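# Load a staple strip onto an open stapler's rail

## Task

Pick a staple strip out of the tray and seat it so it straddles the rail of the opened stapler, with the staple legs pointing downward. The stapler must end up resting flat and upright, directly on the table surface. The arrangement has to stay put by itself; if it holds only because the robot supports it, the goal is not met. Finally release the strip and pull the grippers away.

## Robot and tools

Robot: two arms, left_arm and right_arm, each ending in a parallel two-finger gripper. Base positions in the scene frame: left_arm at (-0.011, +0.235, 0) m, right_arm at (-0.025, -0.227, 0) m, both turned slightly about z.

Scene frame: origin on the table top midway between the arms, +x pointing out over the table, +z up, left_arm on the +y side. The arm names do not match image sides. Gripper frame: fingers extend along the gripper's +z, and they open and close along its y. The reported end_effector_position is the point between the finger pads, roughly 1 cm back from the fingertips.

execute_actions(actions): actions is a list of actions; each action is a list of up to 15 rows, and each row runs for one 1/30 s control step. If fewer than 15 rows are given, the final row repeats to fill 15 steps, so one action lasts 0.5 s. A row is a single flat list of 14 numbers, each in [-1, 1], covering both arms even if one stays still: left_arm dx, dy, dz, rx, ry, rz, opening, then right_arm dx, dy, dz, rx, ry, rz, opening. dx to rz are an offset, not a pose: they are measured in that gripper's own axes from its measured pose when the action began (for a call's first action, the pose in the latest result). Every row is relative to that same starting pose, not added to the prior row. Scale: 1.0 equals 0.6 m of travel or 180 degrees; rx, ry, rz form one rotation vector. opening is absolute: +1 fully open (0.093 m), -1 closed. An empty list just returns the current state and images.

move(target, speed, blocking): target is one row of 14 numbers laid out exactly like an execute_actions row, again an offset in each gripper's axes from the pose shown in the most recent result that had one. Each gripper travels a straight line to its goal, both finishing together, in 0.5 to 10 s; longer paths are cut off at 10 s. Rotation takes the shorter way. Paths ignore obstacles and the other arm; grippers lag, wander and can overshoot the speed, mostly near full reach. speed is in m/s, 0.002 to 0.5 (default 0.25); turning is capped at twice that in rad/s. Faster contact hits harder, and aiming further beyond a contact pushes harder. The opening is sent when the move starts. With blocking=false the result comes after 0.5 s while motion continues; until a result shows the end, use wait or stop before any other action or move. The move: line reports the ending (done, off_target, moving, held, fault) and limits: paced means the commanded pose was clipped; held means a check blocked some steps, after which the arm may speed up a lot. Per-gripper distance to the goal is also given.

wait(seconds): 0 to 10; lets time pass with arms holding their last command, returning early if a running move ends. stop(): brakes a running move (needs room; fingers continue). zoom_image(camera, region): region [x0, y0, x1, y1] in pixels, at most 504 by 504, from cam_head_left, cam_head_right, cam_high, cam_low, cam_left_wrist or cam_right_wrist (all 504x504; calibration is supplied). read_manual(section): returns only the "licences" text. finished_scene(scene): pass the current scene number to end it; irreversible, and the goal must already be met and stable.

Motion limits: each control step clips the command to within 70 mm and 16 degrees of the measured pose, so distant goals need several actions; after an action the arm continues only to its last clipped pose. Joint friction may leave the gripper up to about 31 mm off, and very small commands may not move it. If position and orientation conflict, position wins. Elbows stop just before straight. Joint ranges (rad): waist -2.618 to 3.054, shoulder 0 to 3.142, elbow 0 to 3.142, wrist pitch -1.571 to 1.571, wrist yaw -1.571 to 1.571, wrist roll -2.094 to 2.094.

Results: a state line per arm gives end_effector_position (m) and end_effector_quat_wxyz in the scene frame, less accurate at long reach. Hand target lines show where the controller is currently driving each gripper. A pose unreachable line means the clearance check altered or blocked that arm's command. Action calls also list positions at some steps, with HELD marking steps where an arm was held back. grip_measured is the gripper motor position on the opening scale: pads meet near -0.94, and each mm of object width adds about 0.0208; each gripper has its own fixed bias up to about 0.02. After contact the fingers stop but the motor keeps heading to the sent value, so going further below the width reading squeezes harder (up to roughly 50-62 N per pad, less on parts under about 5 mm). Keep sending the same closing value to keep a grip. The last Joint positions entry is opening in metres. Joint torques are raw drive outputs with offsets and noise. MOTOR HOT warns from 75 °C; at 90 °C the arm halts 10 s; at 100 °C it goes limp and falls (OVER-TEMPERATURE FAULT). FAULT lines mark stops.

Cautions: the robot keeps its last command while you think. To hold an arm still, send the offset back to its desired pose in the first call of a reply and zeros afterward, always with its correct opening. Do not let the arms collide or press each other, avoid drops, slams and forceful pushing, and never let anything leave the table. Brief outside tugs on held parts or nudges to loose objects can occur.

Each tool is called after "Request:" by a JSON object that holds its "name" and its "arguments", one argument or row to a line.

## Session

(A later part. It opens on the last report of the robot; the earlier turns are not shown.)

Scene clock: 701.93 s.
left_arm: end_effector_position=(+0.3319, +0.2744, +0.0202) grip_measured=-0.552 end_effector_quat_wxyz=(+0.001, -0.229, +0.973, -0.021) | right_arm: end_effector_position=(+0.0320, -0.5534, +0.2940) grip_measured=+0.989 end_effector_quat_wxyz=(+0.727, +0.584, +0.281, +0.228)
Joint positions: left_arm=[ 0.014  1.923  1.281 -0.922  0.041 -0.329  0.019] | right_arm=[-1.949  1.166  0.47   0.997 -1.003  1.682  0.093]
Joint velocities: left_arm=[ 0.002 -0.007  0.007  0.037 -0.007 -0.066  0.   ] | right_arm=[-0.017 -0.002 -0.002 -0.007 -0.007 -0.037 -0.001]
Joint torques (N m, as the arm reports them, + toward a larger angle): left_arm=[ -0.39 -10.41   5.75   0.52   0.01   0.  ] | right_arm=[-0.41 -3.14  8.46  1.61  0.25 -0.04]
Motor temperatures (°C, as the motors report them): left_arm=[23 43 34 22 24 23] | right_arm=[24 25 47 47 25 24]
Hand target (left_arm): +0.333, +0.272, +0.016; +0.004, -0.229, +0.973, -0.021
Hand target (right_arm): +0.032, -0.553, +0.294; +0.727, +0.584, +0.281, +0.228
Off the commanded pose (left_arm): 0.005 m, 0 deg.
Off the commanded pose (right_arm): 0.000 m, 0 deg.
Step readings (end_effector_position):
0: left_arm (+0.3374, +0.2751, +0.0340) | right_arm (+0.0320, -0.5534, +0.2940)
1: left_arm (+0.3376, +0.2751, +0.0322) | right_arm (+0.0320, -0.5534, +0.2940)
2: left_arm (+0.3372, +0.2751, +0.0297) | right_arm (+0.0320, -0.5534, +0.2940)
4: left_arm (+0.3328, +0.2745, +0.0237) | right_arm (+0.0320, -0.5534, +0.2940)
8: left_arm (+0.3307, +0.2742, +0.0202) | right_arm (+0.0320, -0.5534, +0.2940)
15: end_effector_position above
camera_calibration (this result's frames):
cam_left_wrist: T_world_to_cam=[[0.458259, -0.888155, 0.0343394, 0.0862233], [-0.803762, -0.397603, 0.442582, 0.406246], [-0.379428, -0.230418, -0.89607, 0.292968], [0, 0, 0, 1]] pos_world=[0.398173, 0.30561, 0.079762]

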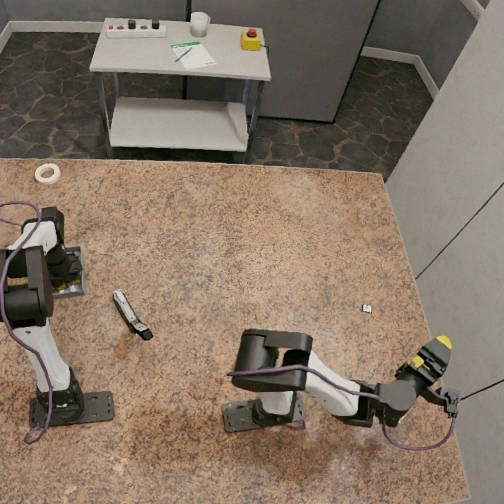

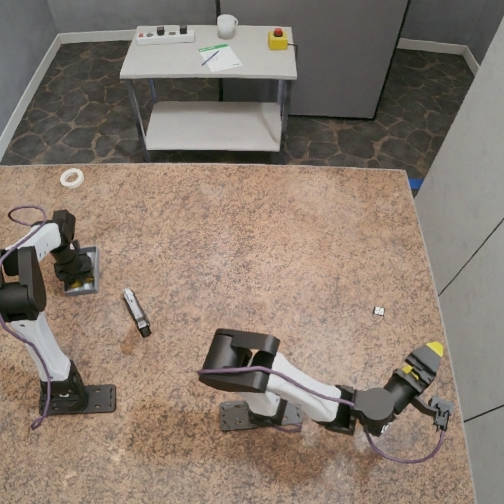

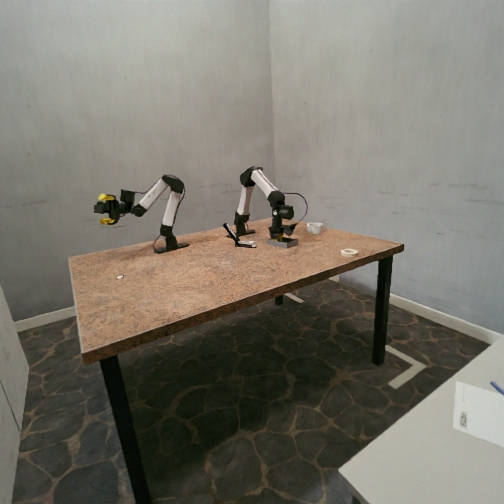

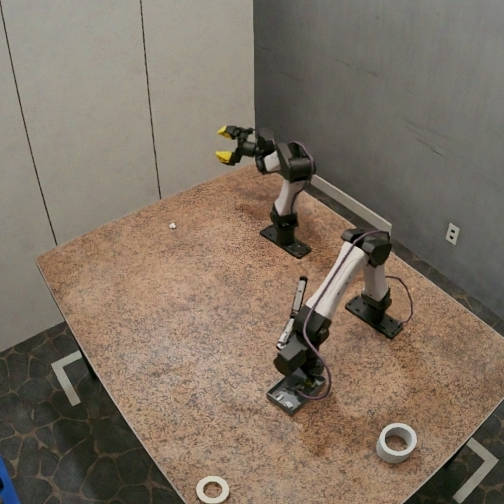

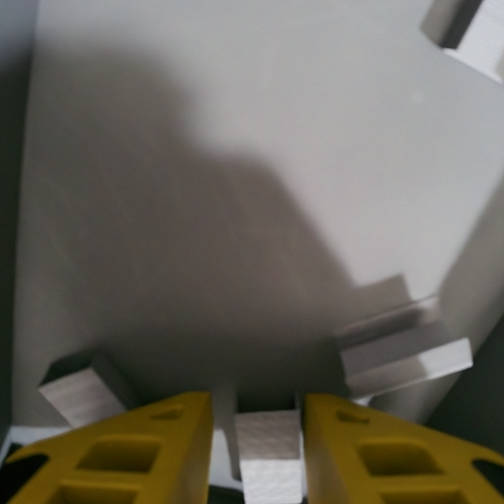

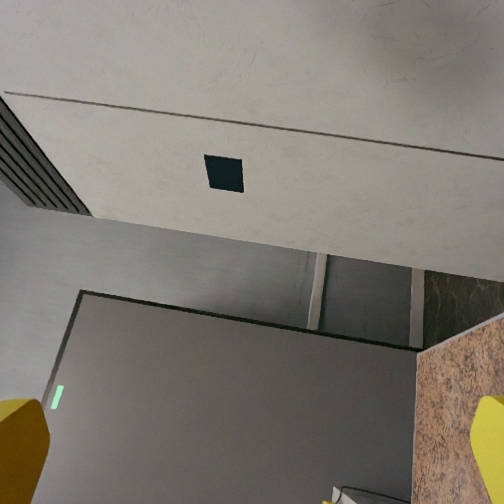

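Request:
{"name": "execute_actions", "arguments": {
  "actions": [
    [[0,0,-0.009,0,0,0,-0.55,0,0,0,0,0,0,1]]
  ]
}}

Scene clock: 710.57 s.
left_arm: end_effector_position=(+0.3311, +0.2743, +0.0202) grip_measured=-0.552 end_effector_quat_wxyz=(-0.000, -0.229, +0.973, -0.021) | right_arm: end_effector_position=(+0.0320, -0.5534, +0.2940) grip_measured=+0.989 end_effector_quat_wxyz=(+0.727, +0.584, +0.281, +0.228)
Joint positions: left_arm=[ 0.014  1.923  1.281 -0.925  0.041 -0.329  0.019] | right_arm=[-1.949  1.166  0.47   0.997 -1.003  1.682  0.093]
Joint velocities: left_arm=[ 0.007  0.012  0.007  0.022  0.022 -0.037 -0.   ] | right_arm=[ 0.002 -0.002 -0.007 -0.051 -0.007 -0.022 -0.   ]
Joint torques (N m, as the arm reports them, + toward a larger angle): left_arm=[  0.22 -11.59   7.77   0.16   0.     0.07] | right_arm=[-0.3  -3.07  8.46  1.67  0.28 -0.06]
Motor temperatures (°C, as the motors report them): left_arm=[23 44 34 22 24 23] | right_arm=[24 25 48 47 25 24]
Hand target (left_arm): +0.332, +0.275, +0.026; +0.001, -0.229, +0.973, -0.021
Hand target (right_arm): +0.032, -0.553, +0.294; +0.727, +0.584, +0.281, +0.228
Off the commanded pose (left_arm): 0.005 m, 0 deg.
Off the commanded pose (right_arm): 0.000 m, 0 deg.
Step readings (end_effector_position):
0: left_arm (+0.3319, +0.2744, +0.0202) | right_arm (+0.0320, -0.5534, +0.2940)
1: left_arm (+0.3316, +0.2743, +0.0202) | right_arm (+0.0320, -0.5534, +0.2940)
2: left_arm (+0.3315, +0.2743, +0.0202) | right_arm (+0.0320, -0.5534, +0.2940)
4: left_arm (+0.3313, +0.2743, +0.0202) | right_arm (+0.0320, -0.5534, +0.2940)
8: left_arm (+0.3312, +0.2743, +0.0202) | right_arm (+0.0320, -0.5534, +0.2940)
15: end_effector_position above
camera_calibration (this result's frames):
cam_left_wrist: T_world_to_cam=[[0.458361, -0.888141, 0.0333134, 0.086455], [-0.802419, -0.397423, 0.445172, 0.405074], [-0.382136, -0.230781, -0.894825, 0.293636], [0, 0, 0, 1]] pos_world=[0.39762, 0.305535, 0.079545]

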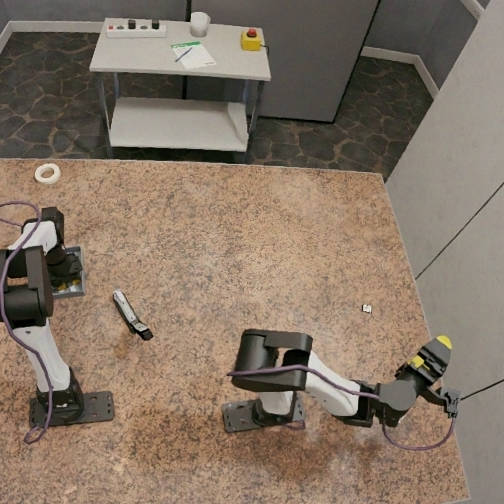

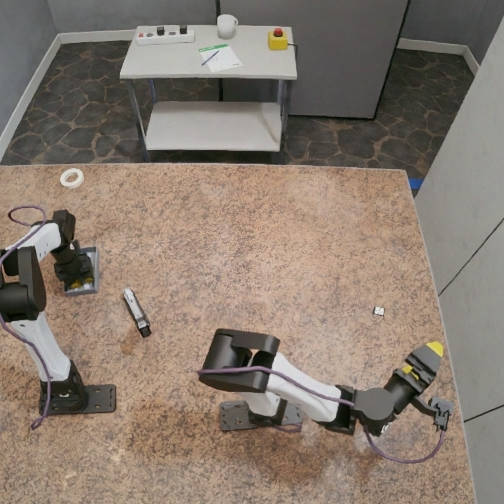

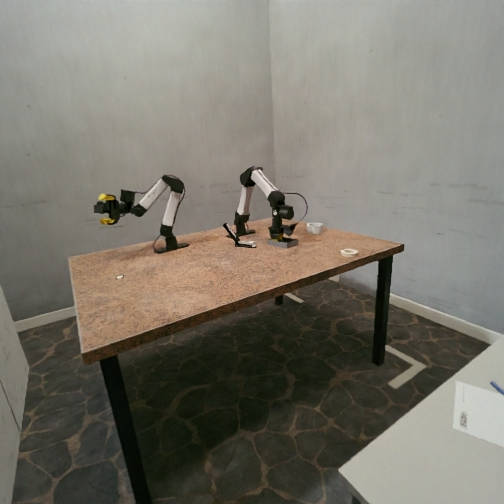

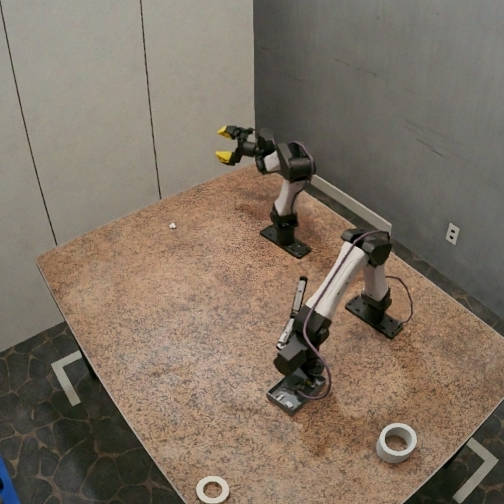

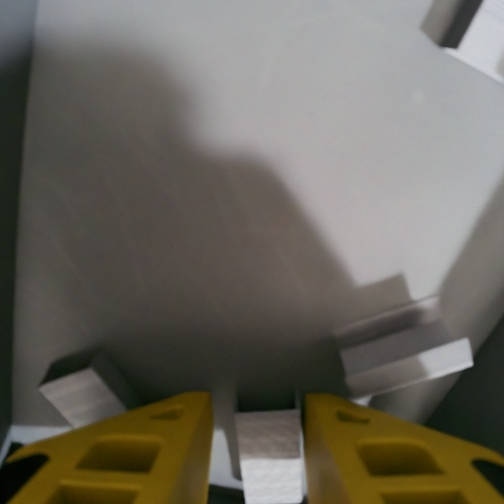

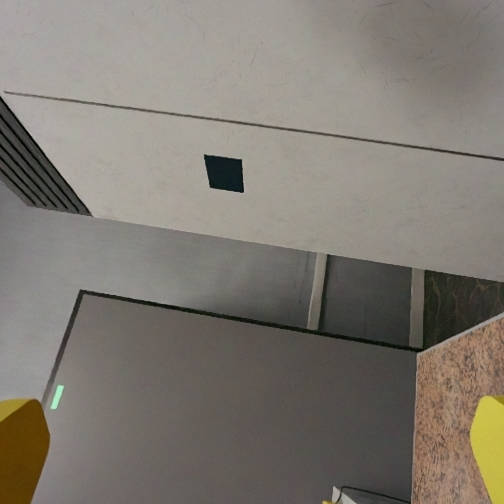

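Request:
{"name": "execute_actions", "arguments": {
  "actions": [
    [[0,0,-0.013,0,0,0,-0.55,0,0,0,0,0,0,1]]
  ]
}}

Scene clock: 713.87 s.
left_arm: end_effector_position=(+0.3271, +0.2737, +0.0202) grip_measured=-0.552 end_effector_quat_wxyz=(-0.009, -0.229, +0.973, -0.020) | right_arm: end_effector_position=(+0.0320, -0.5534, +0.2940) grip_measured=+0.989 end_effector_quat_wxyz=(+0.727, +0.584, +0.281, +0.228)
Joint positions: left_arm=[ 0.014  1.923  1.281 -0.942  0.041 -0.329  0.019] | right_arm=[-1.949  1.166  0.47   0.997 -1.003  1.682  0.093]
Joint velocities: left_arm=[ 0.007 -0.002 -0.002 -0.007 -0.051  0.081  0.   ] | right_arm=[ 0.012 -0.002 -0.007  0.022 -0.007  0.037 -0.001]
Joint torques (N m, as the arm reports them, + toward a larger angle): left_arm=[  0.17 -11.89   8.31   0.19   0.01   0.05] | right_arm=[-0.29 -3.05  8.39  1.64  0.26 -0.02]
Motor temperatures (°C, as the motors report them): left_arm=[23 44 34 22 24 23] | right_arm=[24 25 48 47 25 24]
Hand target (left_arm): +0.331, +0.275, +0.028; -0.000, -0.229, +0.973, -0.020
Hand target (right_arm): +0.032, -0.553, +0.294; +0.727, +0.584, +0.281, +0.228
Off the commanded pose (left_arm): 0.009 m, 1 deg.
Off the commanded pose (right_arm): 0.000 m, 0 deg.
Step readings (end_effector_position):
0: left_arm (+0.3311, +0.2742, +0.0202) | right_arm (+0.0320, -0.5534, +0.2940)
1: left_arm (+0.3309, +0.2742, +0.0202) | right_arm (+0.0320, -0.5534, +0.2940)
2: left_arm (+0.3303, +0.2741, +0.0202) | right_arm (+0.0320, -0.5534, +0.2940)
4: left_arm (+0.3294, +0.2740, +0.0202) | right_arm (+0.0320, -0.5534, +0.2940)
8: left_arm (+0.3282, +0.2739, +0.0202) | right_arm (+0.0320, -0.5534, +0.2940)
15: end_effector_position above
camera_calibration (this result's frames):
cam_left_wrist: T_world_to_cam=[[0.458869, -0.888073, 0.0276646, 0.0877515], [-0.794895, -0.396414, 0.459344, 0.398592], [-0.396965, -0.232769, -0.887827, 0.297243], [0, 0, 0, 1]] pos_world=[0.394567, 0.305126, 0.0783818]

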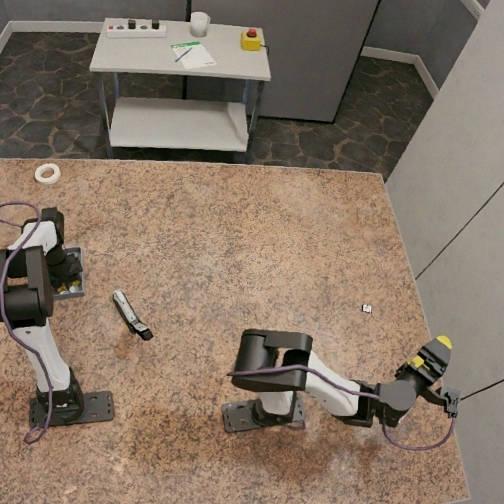

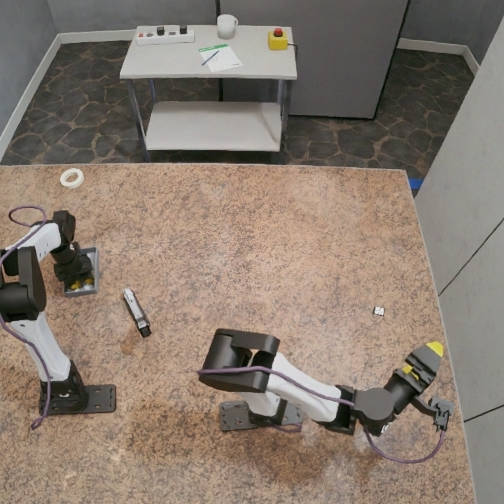

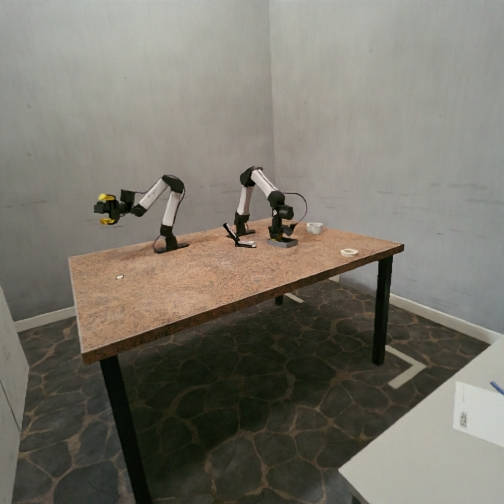

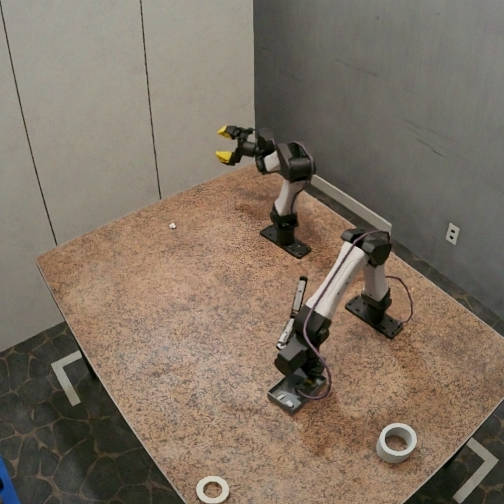

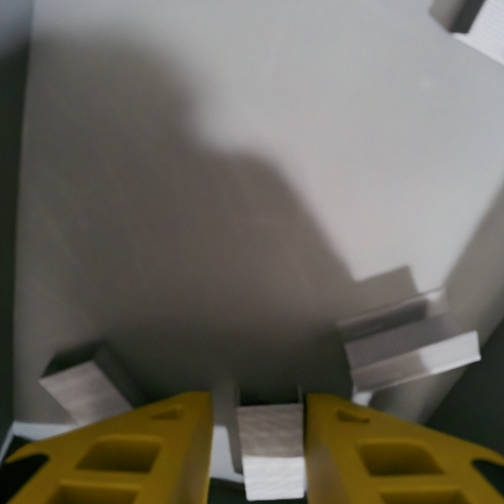

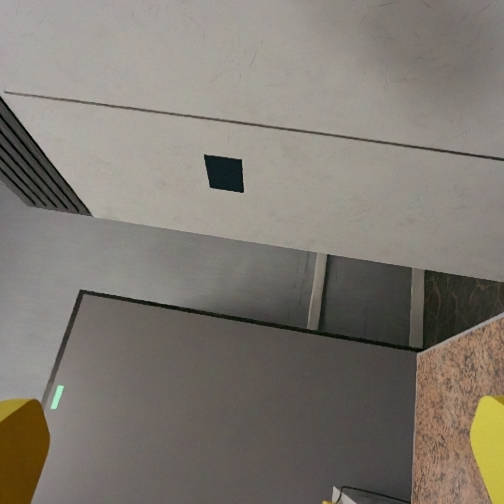

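Request:
{"name": "execute_actions", "arguments": {
  "actions": [
    [[-0.008,0,-0.035,0,0,0,-0.55,0,0,0,0,0,0,1]]
  ]
}}

Scene clock: 721.03 s.
left_arm: end_effector_position=(+0.3293, +0.2740, +0.0348) grip_measured=-0.552 end_effector_quat_wxyz=(-0.015, -0.229, +0.973, -0.019) | right_arm: end_effector_position=(+0.0320, -0.5534, +0.2940) grip_measured=+0.989 end_effector_quat_wxyz=(+0.727, +0.584, +0.281, +0.228)
Joint positions: left_arm=[ 0.014  1.921  1.34  -1.015  0.041 -0.329  0.019] | right_arm=[-1.949  1.166  0.47   0.997 -1.003  1.682  0.093]
Joint velocities: left_arm=[ 0.017 -0.017  0.002 -0.095 -0.066 -0.037 -0.001] | right_arm=[-0.012  0.002  0.012  0.007 -0.051  0.139 -0.   ]
Joint torques (N m, as the arm reports them, + toward a larger angle): left_arm=[  0.64 -11.83   8.05   0.21   0.02   0.11] | right_arm=[-0.25 -3.    8.33  1.62  0.25 -0.04]
Motor temperatures (°C, as the motors report them): left_arm=[23 45 35 22 24 23] | right_arm=[24 25 48 47 25 24]
Hand target (left_arm): +0.332, +0.277, +0.041; -0.009, -0.229, +0.973, -0.020
Hand target (right_arm): +0.032, -0.553, +0.294; +0.727, +0.584, +0.281, +0.228
Off the commanded pose (left_arm): 0.007 m, 1 deg.
Off the commanded pose (right_arm): 0.000 m, 0 deg.
Step readings (end_effector_position):
0: left_arm (+0.3264, +0.2736, +0.0202) | right_arm (+0.0320, -0.5534, +0.2940)
1: left_arm (+0.3262, +0.2736, +0.0222) | right_arm (+0.0320, -0.5534, +0.2940)
2: left_arm (+0.3264, +0.2736, +0.0249) | right_arm (+0.0320, -0.5534, +0.2940)
4: left_arm (+0.3309, +0.2742, +0.0311) | right_arm (+0.0320, -0.5534, +0.2940)
8: left_arm (+0.3331, +0.2745, +0.0347) | right_arm (+0.0320, -0.5534, +0.2940)
15: end_effector_position above
camera_calibration (this result's frames):
cam_left_wrist: T_world_to_cam=[[0.45917, -0.888033, 0.02368, 0.0866172], [-0.789453, -0.395685, 0.469252, 0.391458], [-0.407341, -0.23416, -0.882747, 0.314758], [0, 0, 0, 1]] pos_world=[0.39748, 0.305517, 0.0921081]

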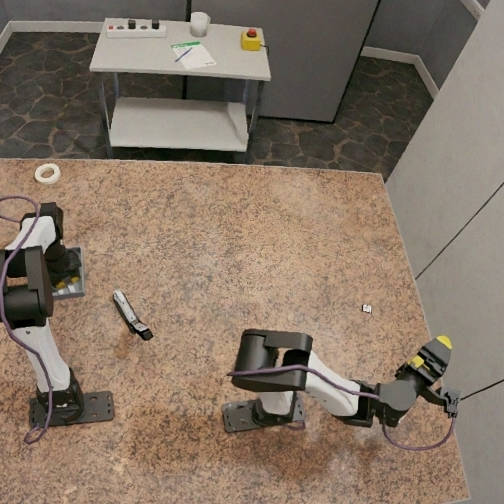

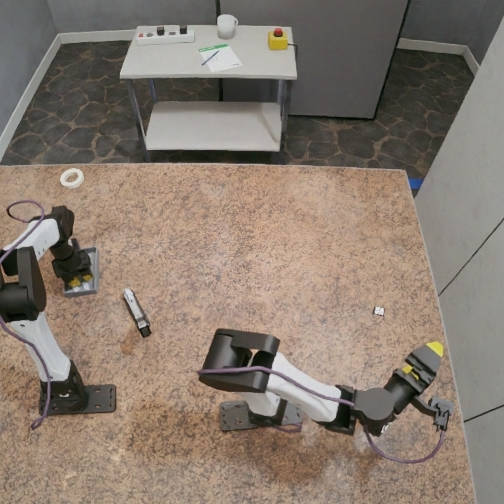

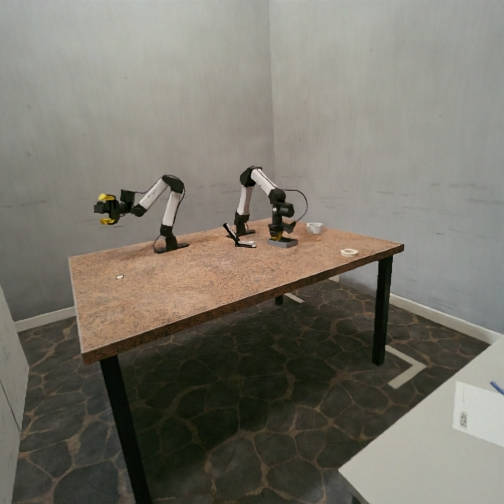

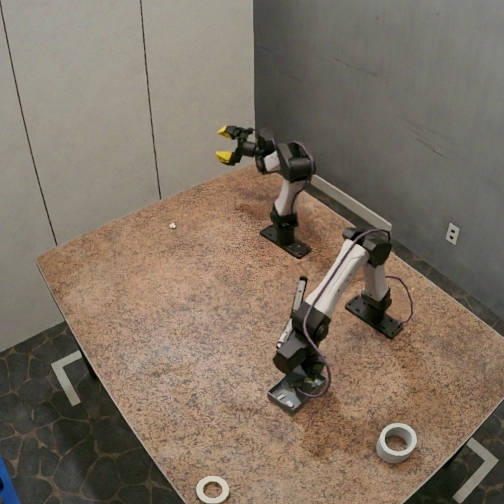

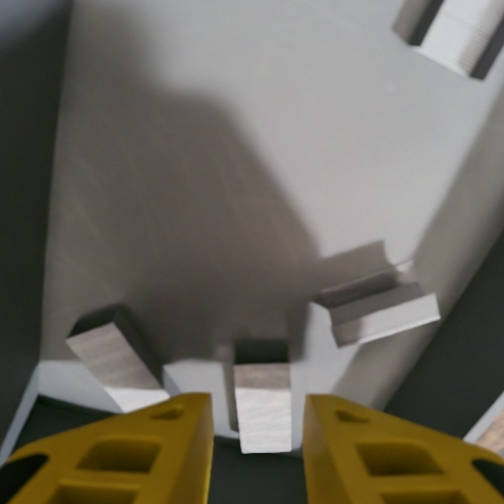

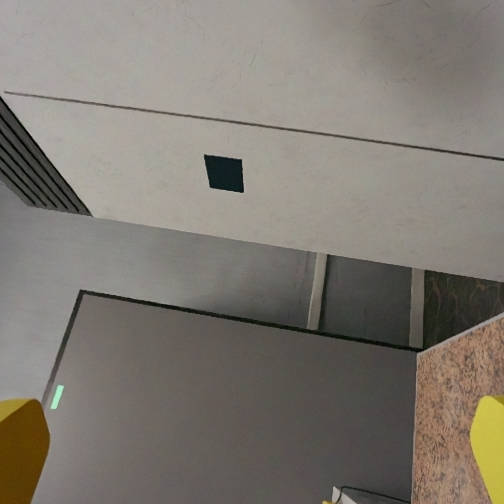

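Request:
{"name": "move", "arguments": {
  "target": [0,0,0.027,0,-0.008,0,-0.55,0,0,0,0,0,0,1],
  "speed": 0.02
}}

Scene clock: 725.40 s.
left_arm: end_effector_position=(+0.3308, +0.2743, +0.0221) grip_measured=-0.552 end_effector_quat_wxyz=(-0.001, -0.229, +0.973, -0.020) | right_arm: end_effector_position=(+0.0320, -0.5534, +0.2940) grip_measured=+0.989 end_effector_quat_wxyz=(+0.727, +0.584, +0.281, +0.228)
Joint positions: left_arm=[ 0.014  1.921  1.286 -0.935  0.04  -0.329  0.019] | right_arm=[-1.949  1.166  0.47   0.997 -1.003  1.682  0.093]
Joint velocities: left_arm=[ 0.017 -0.017 -0.002  0.081 -0.022  0.066 -0.001] | right_arm=[-0.007 -0.017  0.007  0.022  0.081  0.022 -0.002]
Joint torques (N m, as the arm reports them, + toward a larger angle): left_arm=[ -0.32 -10.83   5.42   0.43  -0.03   0.  ] | right_arm=[-0.2  -2.88  8.29  1.65  0.25 -0.04]
Motor temperatures (°C, as the motors report them): left_arm=[23 45 35 22 24 23] | right_arm=[24 25 48 47 25 24]
Hand target (left_arm): +0.329, +0.273, +0.019; -0.003, -0.229, +0.973, -0.017
Hand target (right_arm): +0.032, -0.553, +0.294; +0.727, +0.584, +0.281, +0.228
Off the commanded pose (left_arm): 0.004 m, 0 deg.
Off the commanded pose (right_arm): 0.000 m, 0 deg.
move: done
camera_calibration (this result's frames):
cam_left_wrist: T_world_to_cam=[[0.45844, -0.888155, 0.0318255, 0.0866315], [-0.801362, -0.397626, 0.446893, 0.403685], [-0.384256, -0.230377, -0.894021, 0.295758], [0, 0, 0, 1]] pos_world=[0.397429, 0.305594, 0.0812533]

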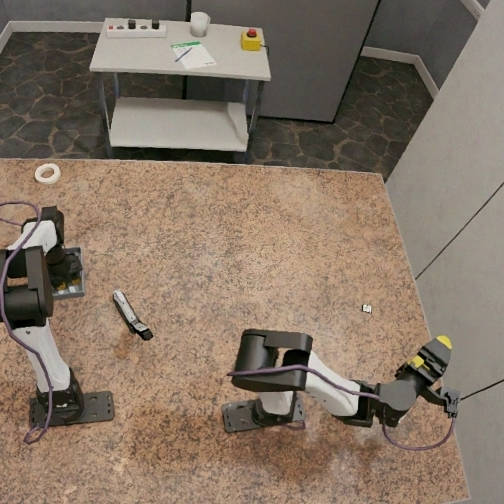

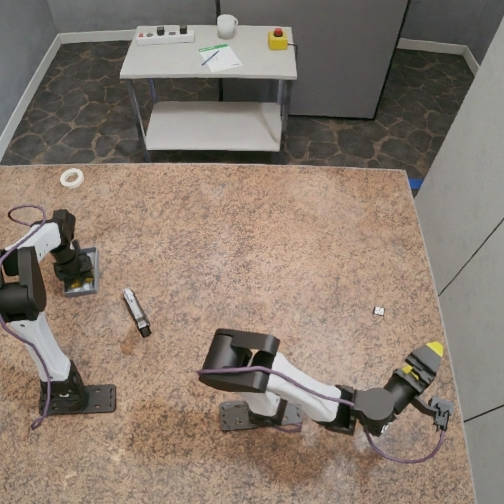

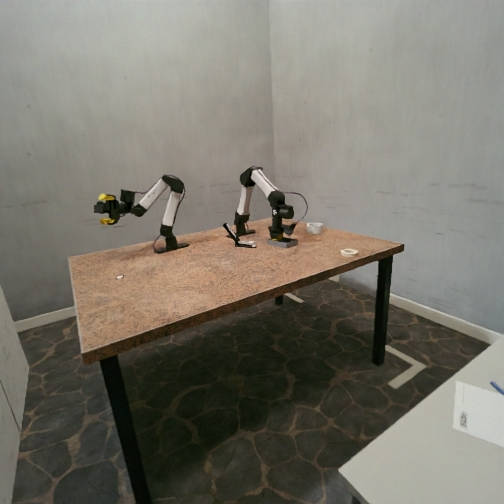

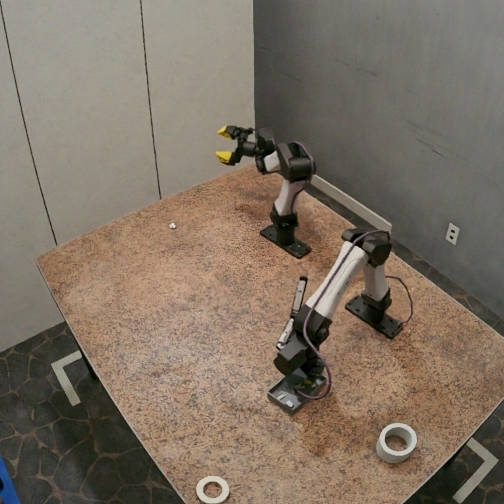

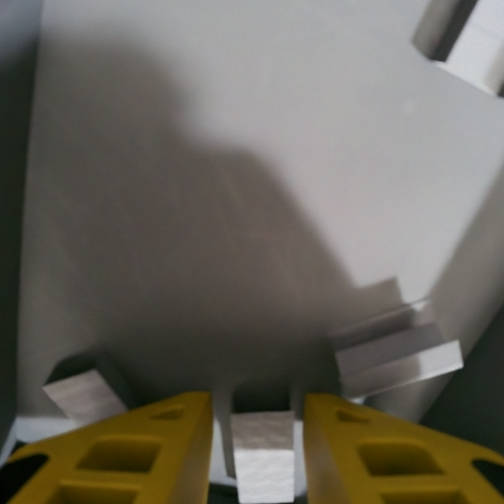

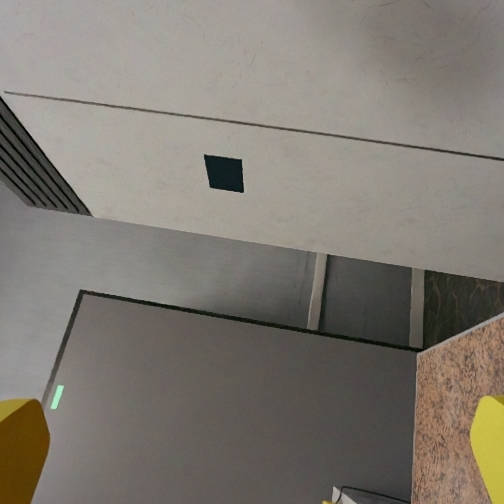

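Request:
{"name": "execute_actions", "arguments": {
  "actions": [
    [[0,0,0,0,0,0,-0.7,0,0,0,0,0,0,1]],
    [[0,0,0,0,0,0,-0.84,0,0,0,0,0,0,1]],
    [[0,0,-0.06,0,0,0,-0.84,0,0,0,0,0,0,1]],
    [[0,0,-0.06,0,0,0,-0.84,0,0,0,0,0,0,1]]
  ]
}}

Scene clock: 737.37 s.
left_arm: end_effector_position=(+0.3309, +0.2744, +0.0862) grip_measured=-0.825 end_effector_quat_wxyz=(-0.002, -0.229, +0.973, -0.020) | right_arm: end_effector_position=(+0.0320, -0.5534, +0.2940) grip_measured=+0.989 end_effector_quat_wxyz=(+0.727, +0.584, +0.281, +0.228)
Joint positions: left_arm=[ 0.014  1.856  1.464 -1.178  0.04  -0.329  0.006] | right_arm=[-1.949  1.166  0.47   0.997 -1.003  1.682  0.093]
Joint velocities: left_arm=[ 0.012  0.002  0.007 -0.007 -0.037  0.007 -0.   ] | right_arm=[-0.002  0.012 -0.007  0.007 -0.037 -0.022  0.   ]
Joint torques (N m, as the arm reports them, + toward a larger angle): left_arm=[  0.46 -10.8    8.25   0.25   0.     0.07] | right_arm=[-0.26 -2.82  8.34  1.63  0.25 -0.02]
Motor temperatures (°C, as the motors report them): left_arm=[23 46 35 22 24 23] | right_arm=[24 25 48 47 25 24]
Hand target (left_arm): +0.331, +0.276, +0.090; -0.001, -0.229, +0.973, -0.020
Hand target (right_arm): +0.032, -0.553, +0.294; +0.727, +0.584, +0.281, +0.228
Off the commanded pose (left_arm): 0.004 m, 0 deg.
Off the commanded pose (right_arm): 0.000 m, 0 deg.
Step readings (end_effector_position; steps 1 to 15: 1st action; 16 to 30: 2nd action; 31 to 45: 3rd action; 46 to 60: 4th action):
0: left_arm (+0.3313, +0.2745, +0.0221) | right_arm (+0.0320, -0.5534, +0.2940)
1: left_arm (+0.3313, +0.2745, +0.0221) | right_arm (+0.0320, -0.5534, +0.2940)
2: left_arm (+0.3313, +0.2745, +0.0221) | right_arm (+0.0320, -0.5534, +0.2940)
4: left_arm (+0.3313, +0.2745, +0.0221) | right_arm (+0.0320, -0.5534, +0.2940)
8: left_arm (+0.3313, +0.2745, +0.0221) | right_arm (+0.0320, -0.5534, +0.2940)
15: left_arm (+0.3313, +0.2745, +0.0221) | right_arm (+0.0320, -0.5534, +0.2940)
16: left_arm (+0.3313, +0.2745, +0.0221) | right_arm (+0.0320, -0.5534, +0.2940)
17: left_arm (+0.3313, +0.2745, +0.0221) | right_arm (+0.0320, -0.5534, +0.2940)
19: left_arm (+0.3313, +0.2745, +0.0221) | right_arm (+0.0320, -0.5534, +0.2940)
23: left_arm (+0.3313, +0.2745, +0.0221) | right_arm (+0.0320, -0.5534, +0.2940)
30: left_arm (+0.3313, +0.2745, +0.0221) | right_arm (+0.0320, -0.5534, +0.2940)
31: left_arm (+0.3306, +0.2744, +0.0249) | right_arm (+0.0320, -0.5534, +0.2940)
32: left_arm (+0.3296, +0.2742, +0.0291) | right_arm (+0.0320, -0.5534, +0.2940)
34: left_arm (+0.3327, +0.2747, +0.0408) | right_arm (+0.0320, -0.5534, +0.2940)
38: left_arm (+0.3366, +0.2752, +0.0541) | right_arm (+0.0320, -0.5534, +0.2940)
45: left_arm (+0.3309, +0.2744, +0.0542) | right_arm (+0.0320, -0.5534, +0.2940)
46: left_arm (+0.3300, +0.2743, +0.0573) | right_arm (+0.0320, -0.5534, +0.2940)
47: left_arm (+0.3294, +0.2742, +0.0619) | right_arm (+0.0320, -0.5534, +0.2940)
49: left_arm (+0.3340, +0.2748, +0.0746) | right_arm (+0.0320, -0.5534, +0.2940)
53: left_arm (+0.3370, +0.2752, +0.0863) | right_arm (+0.0320, -0.5534, +0.2940)
60: end_effector_position above
camera_calibration (this result's frames):
cam_left_wrist: T_world_to_cam=[[0.458454, -0.888166, 0.0313382, 0.0846699], [-0.80117, -0.397773, 0.447106, 0.375043], [-0.384639, -0.230085, -0.893932, 0.35319], [0, 0, 0, 1]] pos_world=[0.397506, 0.305646, 0.145391]

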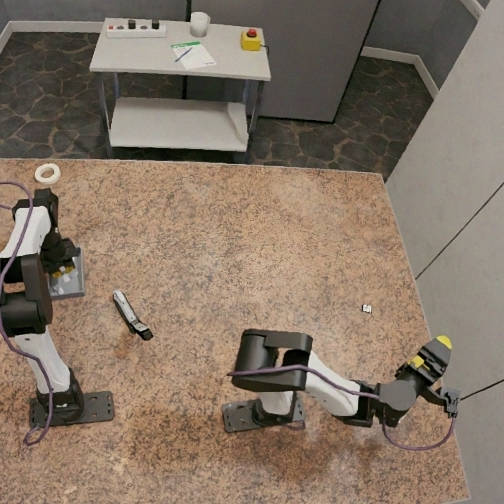

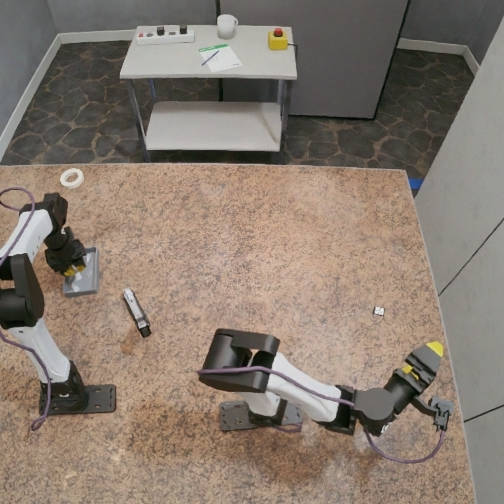

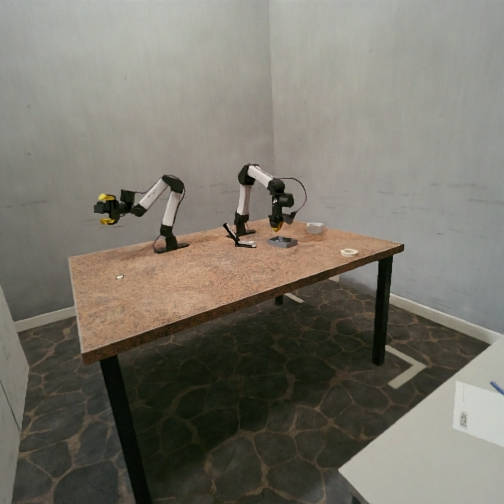

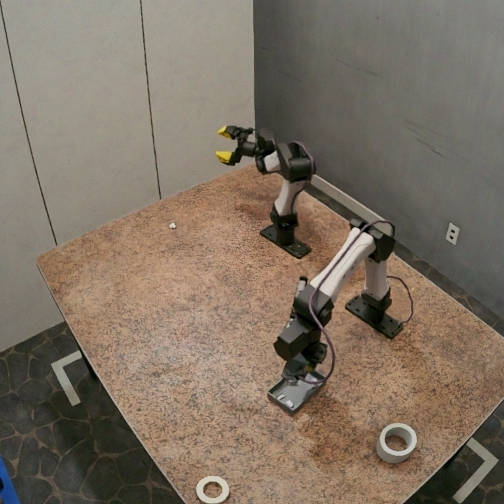

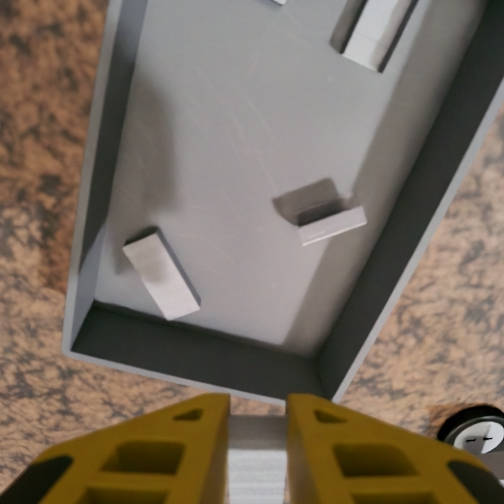

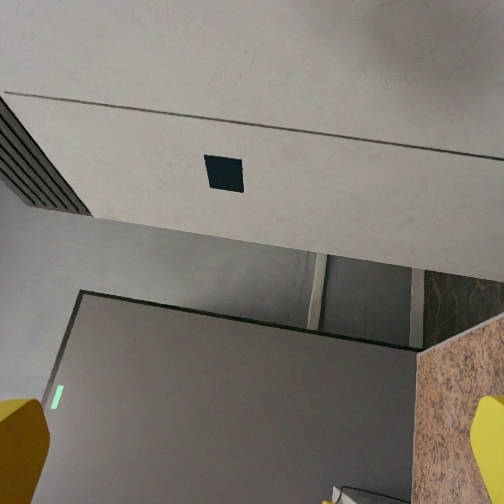

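Request:
{"name": "move", "arguments": {
  "target": [0.215,-0.190,0.02,-0.013,0,0,-0.84,0,0,0,0,0,0,1],
  "speed": 0.15
}}

Scene clock: 752.57 s.
left_arm: end_effector_position=(+0.2658, +0.1130, +0.0806) grip_measured=-0.825 end_effector_quat_wxyz=(-0.015, -0.226, +0.974, -0.005) | right_arm: end_effector_position=(+0.0320, -0.5534, +0.2940) grip_measured=+0.989 end_effector_quat_wxyz=(+0.727, +0.584, +0.281, +0.228)
Joint positions: left_arm=[-0.521  1.723  1.277 -1.144  0.027 -0.856  0.006] | right_arm=[-1.949  1.166  0.47   0.997 -1.003  1.682  0.093]
Joint velocities: left_arm=[-0.012 -0.002 -0.002  0.007 -0.007 -0.022 -0.001] | right_arm=[-0.012 -0.017  0.007  0.081  0.037 -0.022 -0.001]
Joint torques (N m, as the arm reports them, + toward a larger angle): left_arm=[ -0.38 -10.32   5.81   0.34  -0.09  -0.05] | right_arm=[-0.44 -2.92  8.33  1.65  0.24 -0.06]
Motor temperatures (°C, as the motors report them): left_arm=[23 46 35 22 24 23] | right_arm=[24 25 48 47 25 24]
Hand target (left_arm): +0.265, +0.113, +0.081; -0.010, -0.229, +0.973, -0.005
Hand target (right_arm): +0.032, -0.553, +0.294; +0.727, +0.584, +0.281, +0.228
Off the commanded pose (left_arm): 0.002 m, 1 deg.
Off the commanded pose (right_arm): 0.000 m, 0 deg.
move: done
camera_calibration (this result's frames):
cam_left_wrist: T_world_to_cam=[[0.452175, -0.891923, -0.00345739, -0.0237766], [-0.788924, -0.40176, 0.46496, 0.25701], [-0.416097, -0.207515, -0.885325, 0.291094], [0, 0, 0, 1]] pos_world=[0.334636, 0.142456, 0.138131]

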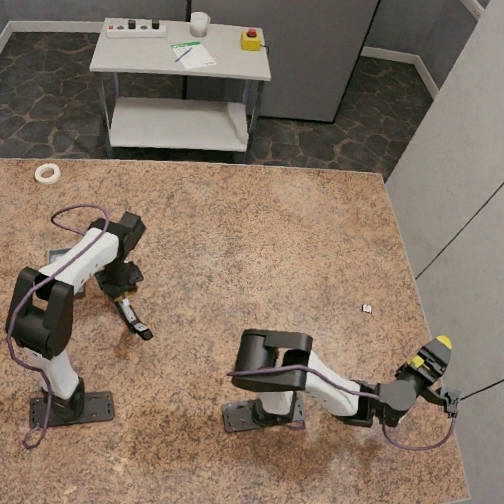

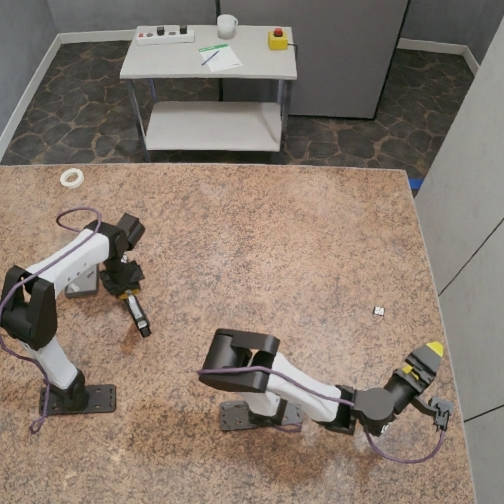

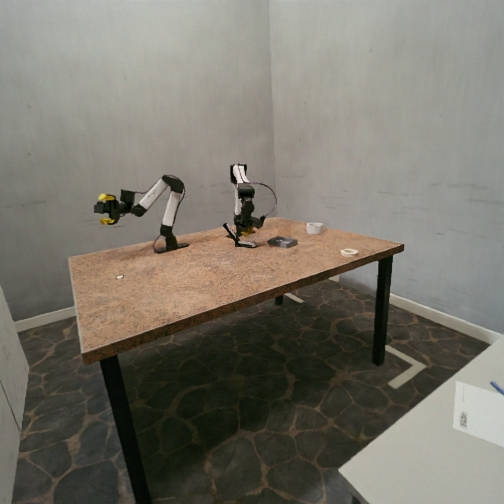

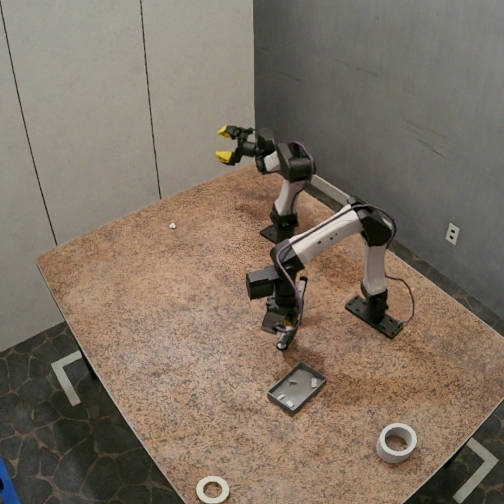

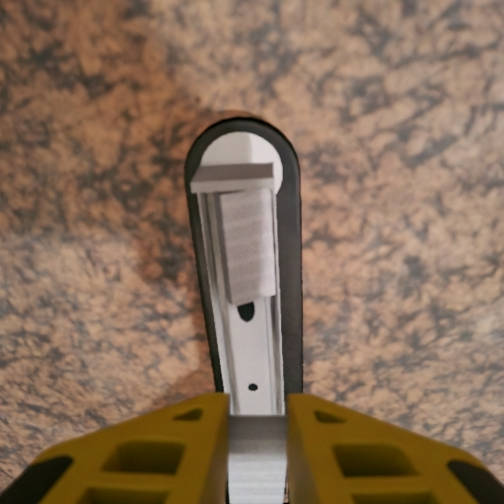

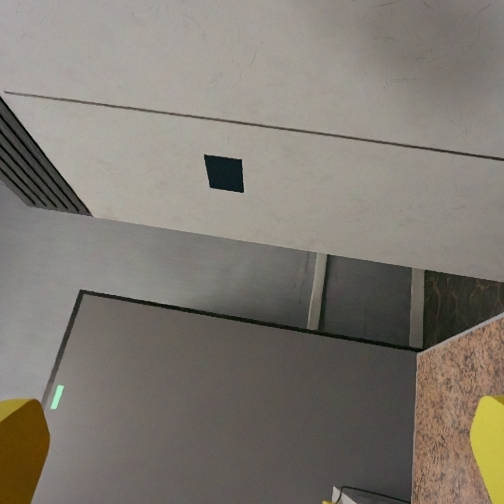

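Request:
{"name": "execute_actions", "arguments": {
  "actions": [
    [[0,0,0.02,0,0,-0.021,-0.84,0,0,0,0,0,0,1]]
  ]
}}

Request:
{"name": "zoom_image", "arguments": {
  "camera": "cam_left_wrist",
  "region": [160, 150, 360, 500]
}}

Scene clock: 767.50 s.
left_arm: end_effector_position=(+0.2670, +0.1126, +0.0744) grip_measured=-0.825 end_effector_quat_wxyz=(-0.011, -0.252, +0.968, -0.008) | right_arm: end_effector_position=(+0.0320, -0.5534, +0.2940) grip_measured=+0.989 end_effector_quat_wxyz=(+0.727, +0.584, +0.281, +0.228)
Joint positions: left_arm=[-0.521  1.723  1.252 -1.108  0.026 -0.911  0.006] | right_arm=[-1.949  1.166  0.47   0.997 -1.003  1.682  0.093]
Joint velocities: left_arm=[ 0.017  0.007 -0.012 -0.007 -0.022  0.007 -0.001] | right_arm=[ 0.017 -0.002  0.007 -0.095 -0.007  0.037  0.   ]
Joint torques (N m, as the arm reports them, + toward a larger angle): left_arm=[ 0.02 -8.03  5.8   0.38 -0.02 -0.03] | right_arm=[-0.24 -3.01  8.29  1.66  0.29 -0.05]
Motor temperatures (°C, as the motors report them): left_arm=[23 46 35 22 24 23] | right_arm=[24 25 48 47 25 24]
Hand target (left_arm): +0.265, +0.113, +0.069; -0.016, -0.258, +0.966, -0.005
Hand target (right_arm): +0.032, -0.553, +0.294; +0.727, +0.584, +0.281, +0.228
Off the commanded pose (left_arm): 0.006 m, 1 deg.
Off the commanded pose (right_arm): 0.000 m, 0 deg.
Step readings (end_effector_position):
0: left_arm (+0.2658, +0.1131, +0.0806) | right_arm (+0.0320, -0.5534, +0.2940)
1: left_arm (+0.2661, +0.1130, +0.0796) | right_arm (+0.0320, -0.5534, +0.2940)
2: left_arm (+0.2662, +0.1129, +0.0783) | right_arm (+0.0320, -0.5534, +0.2940)
4: left_arm (+0.2651, +0.1134, +0.0756) | right_arm (+0.0320, -0.5534, +0.2940)
8: left_arm (+0.2654, +0.1132, +0.0744) | right_arm (+0.0320, -0.5534, +0.2940)
15: end_effector_position above
camera_calibration (this result's frames):
cam_left_wrist: T_world_to_cam=[[0.50044, -0.865766, 0.00305241, -0.041015], [-0.769842, -0.443375, 0.459089, 0.26064], [-0.39611, -0.232096, -0.888385, 0.28371], [0, 0, 0, 1]] pos_world=[0.333557, 0.1459, 0.132512]

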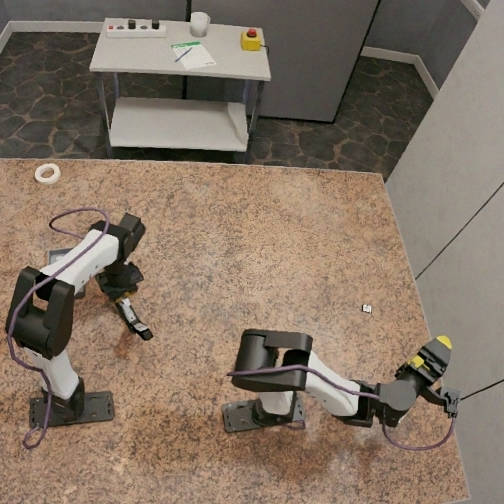

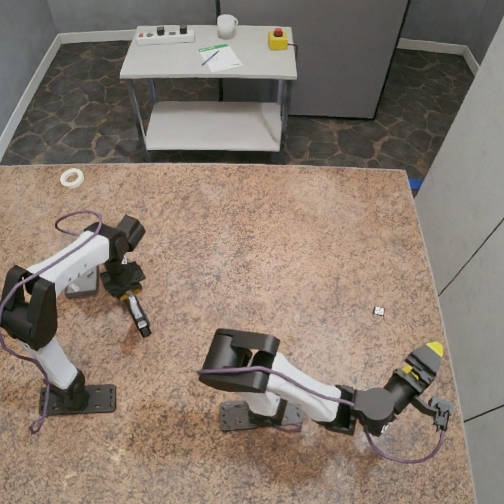

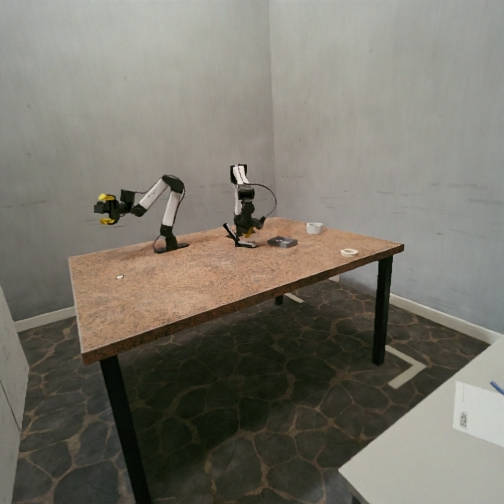

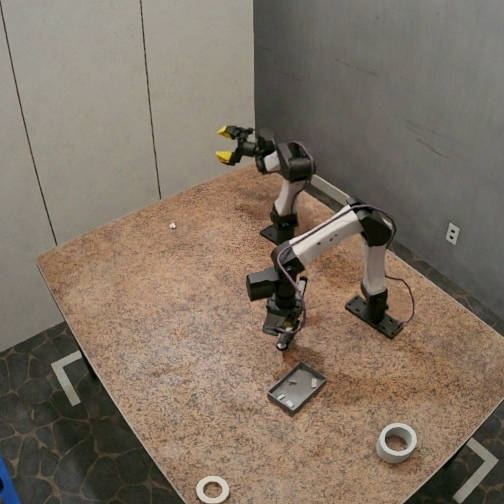

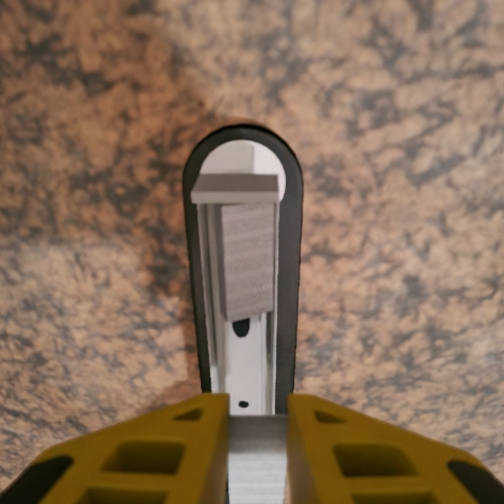

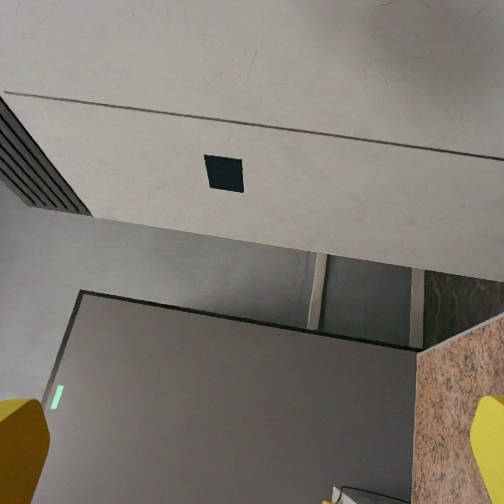

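Region (160, 150, 360, 500) of cam_left_wrist's 504x504 image, scaled by 1.440, with more detail than that image has; it fills the left 288 columns of this view, and the rest is white.

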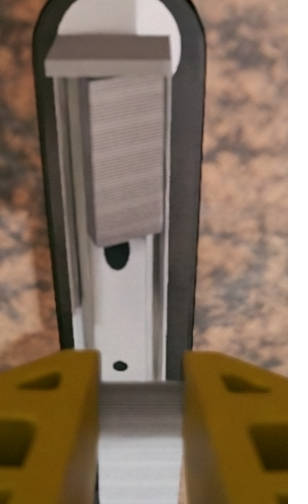

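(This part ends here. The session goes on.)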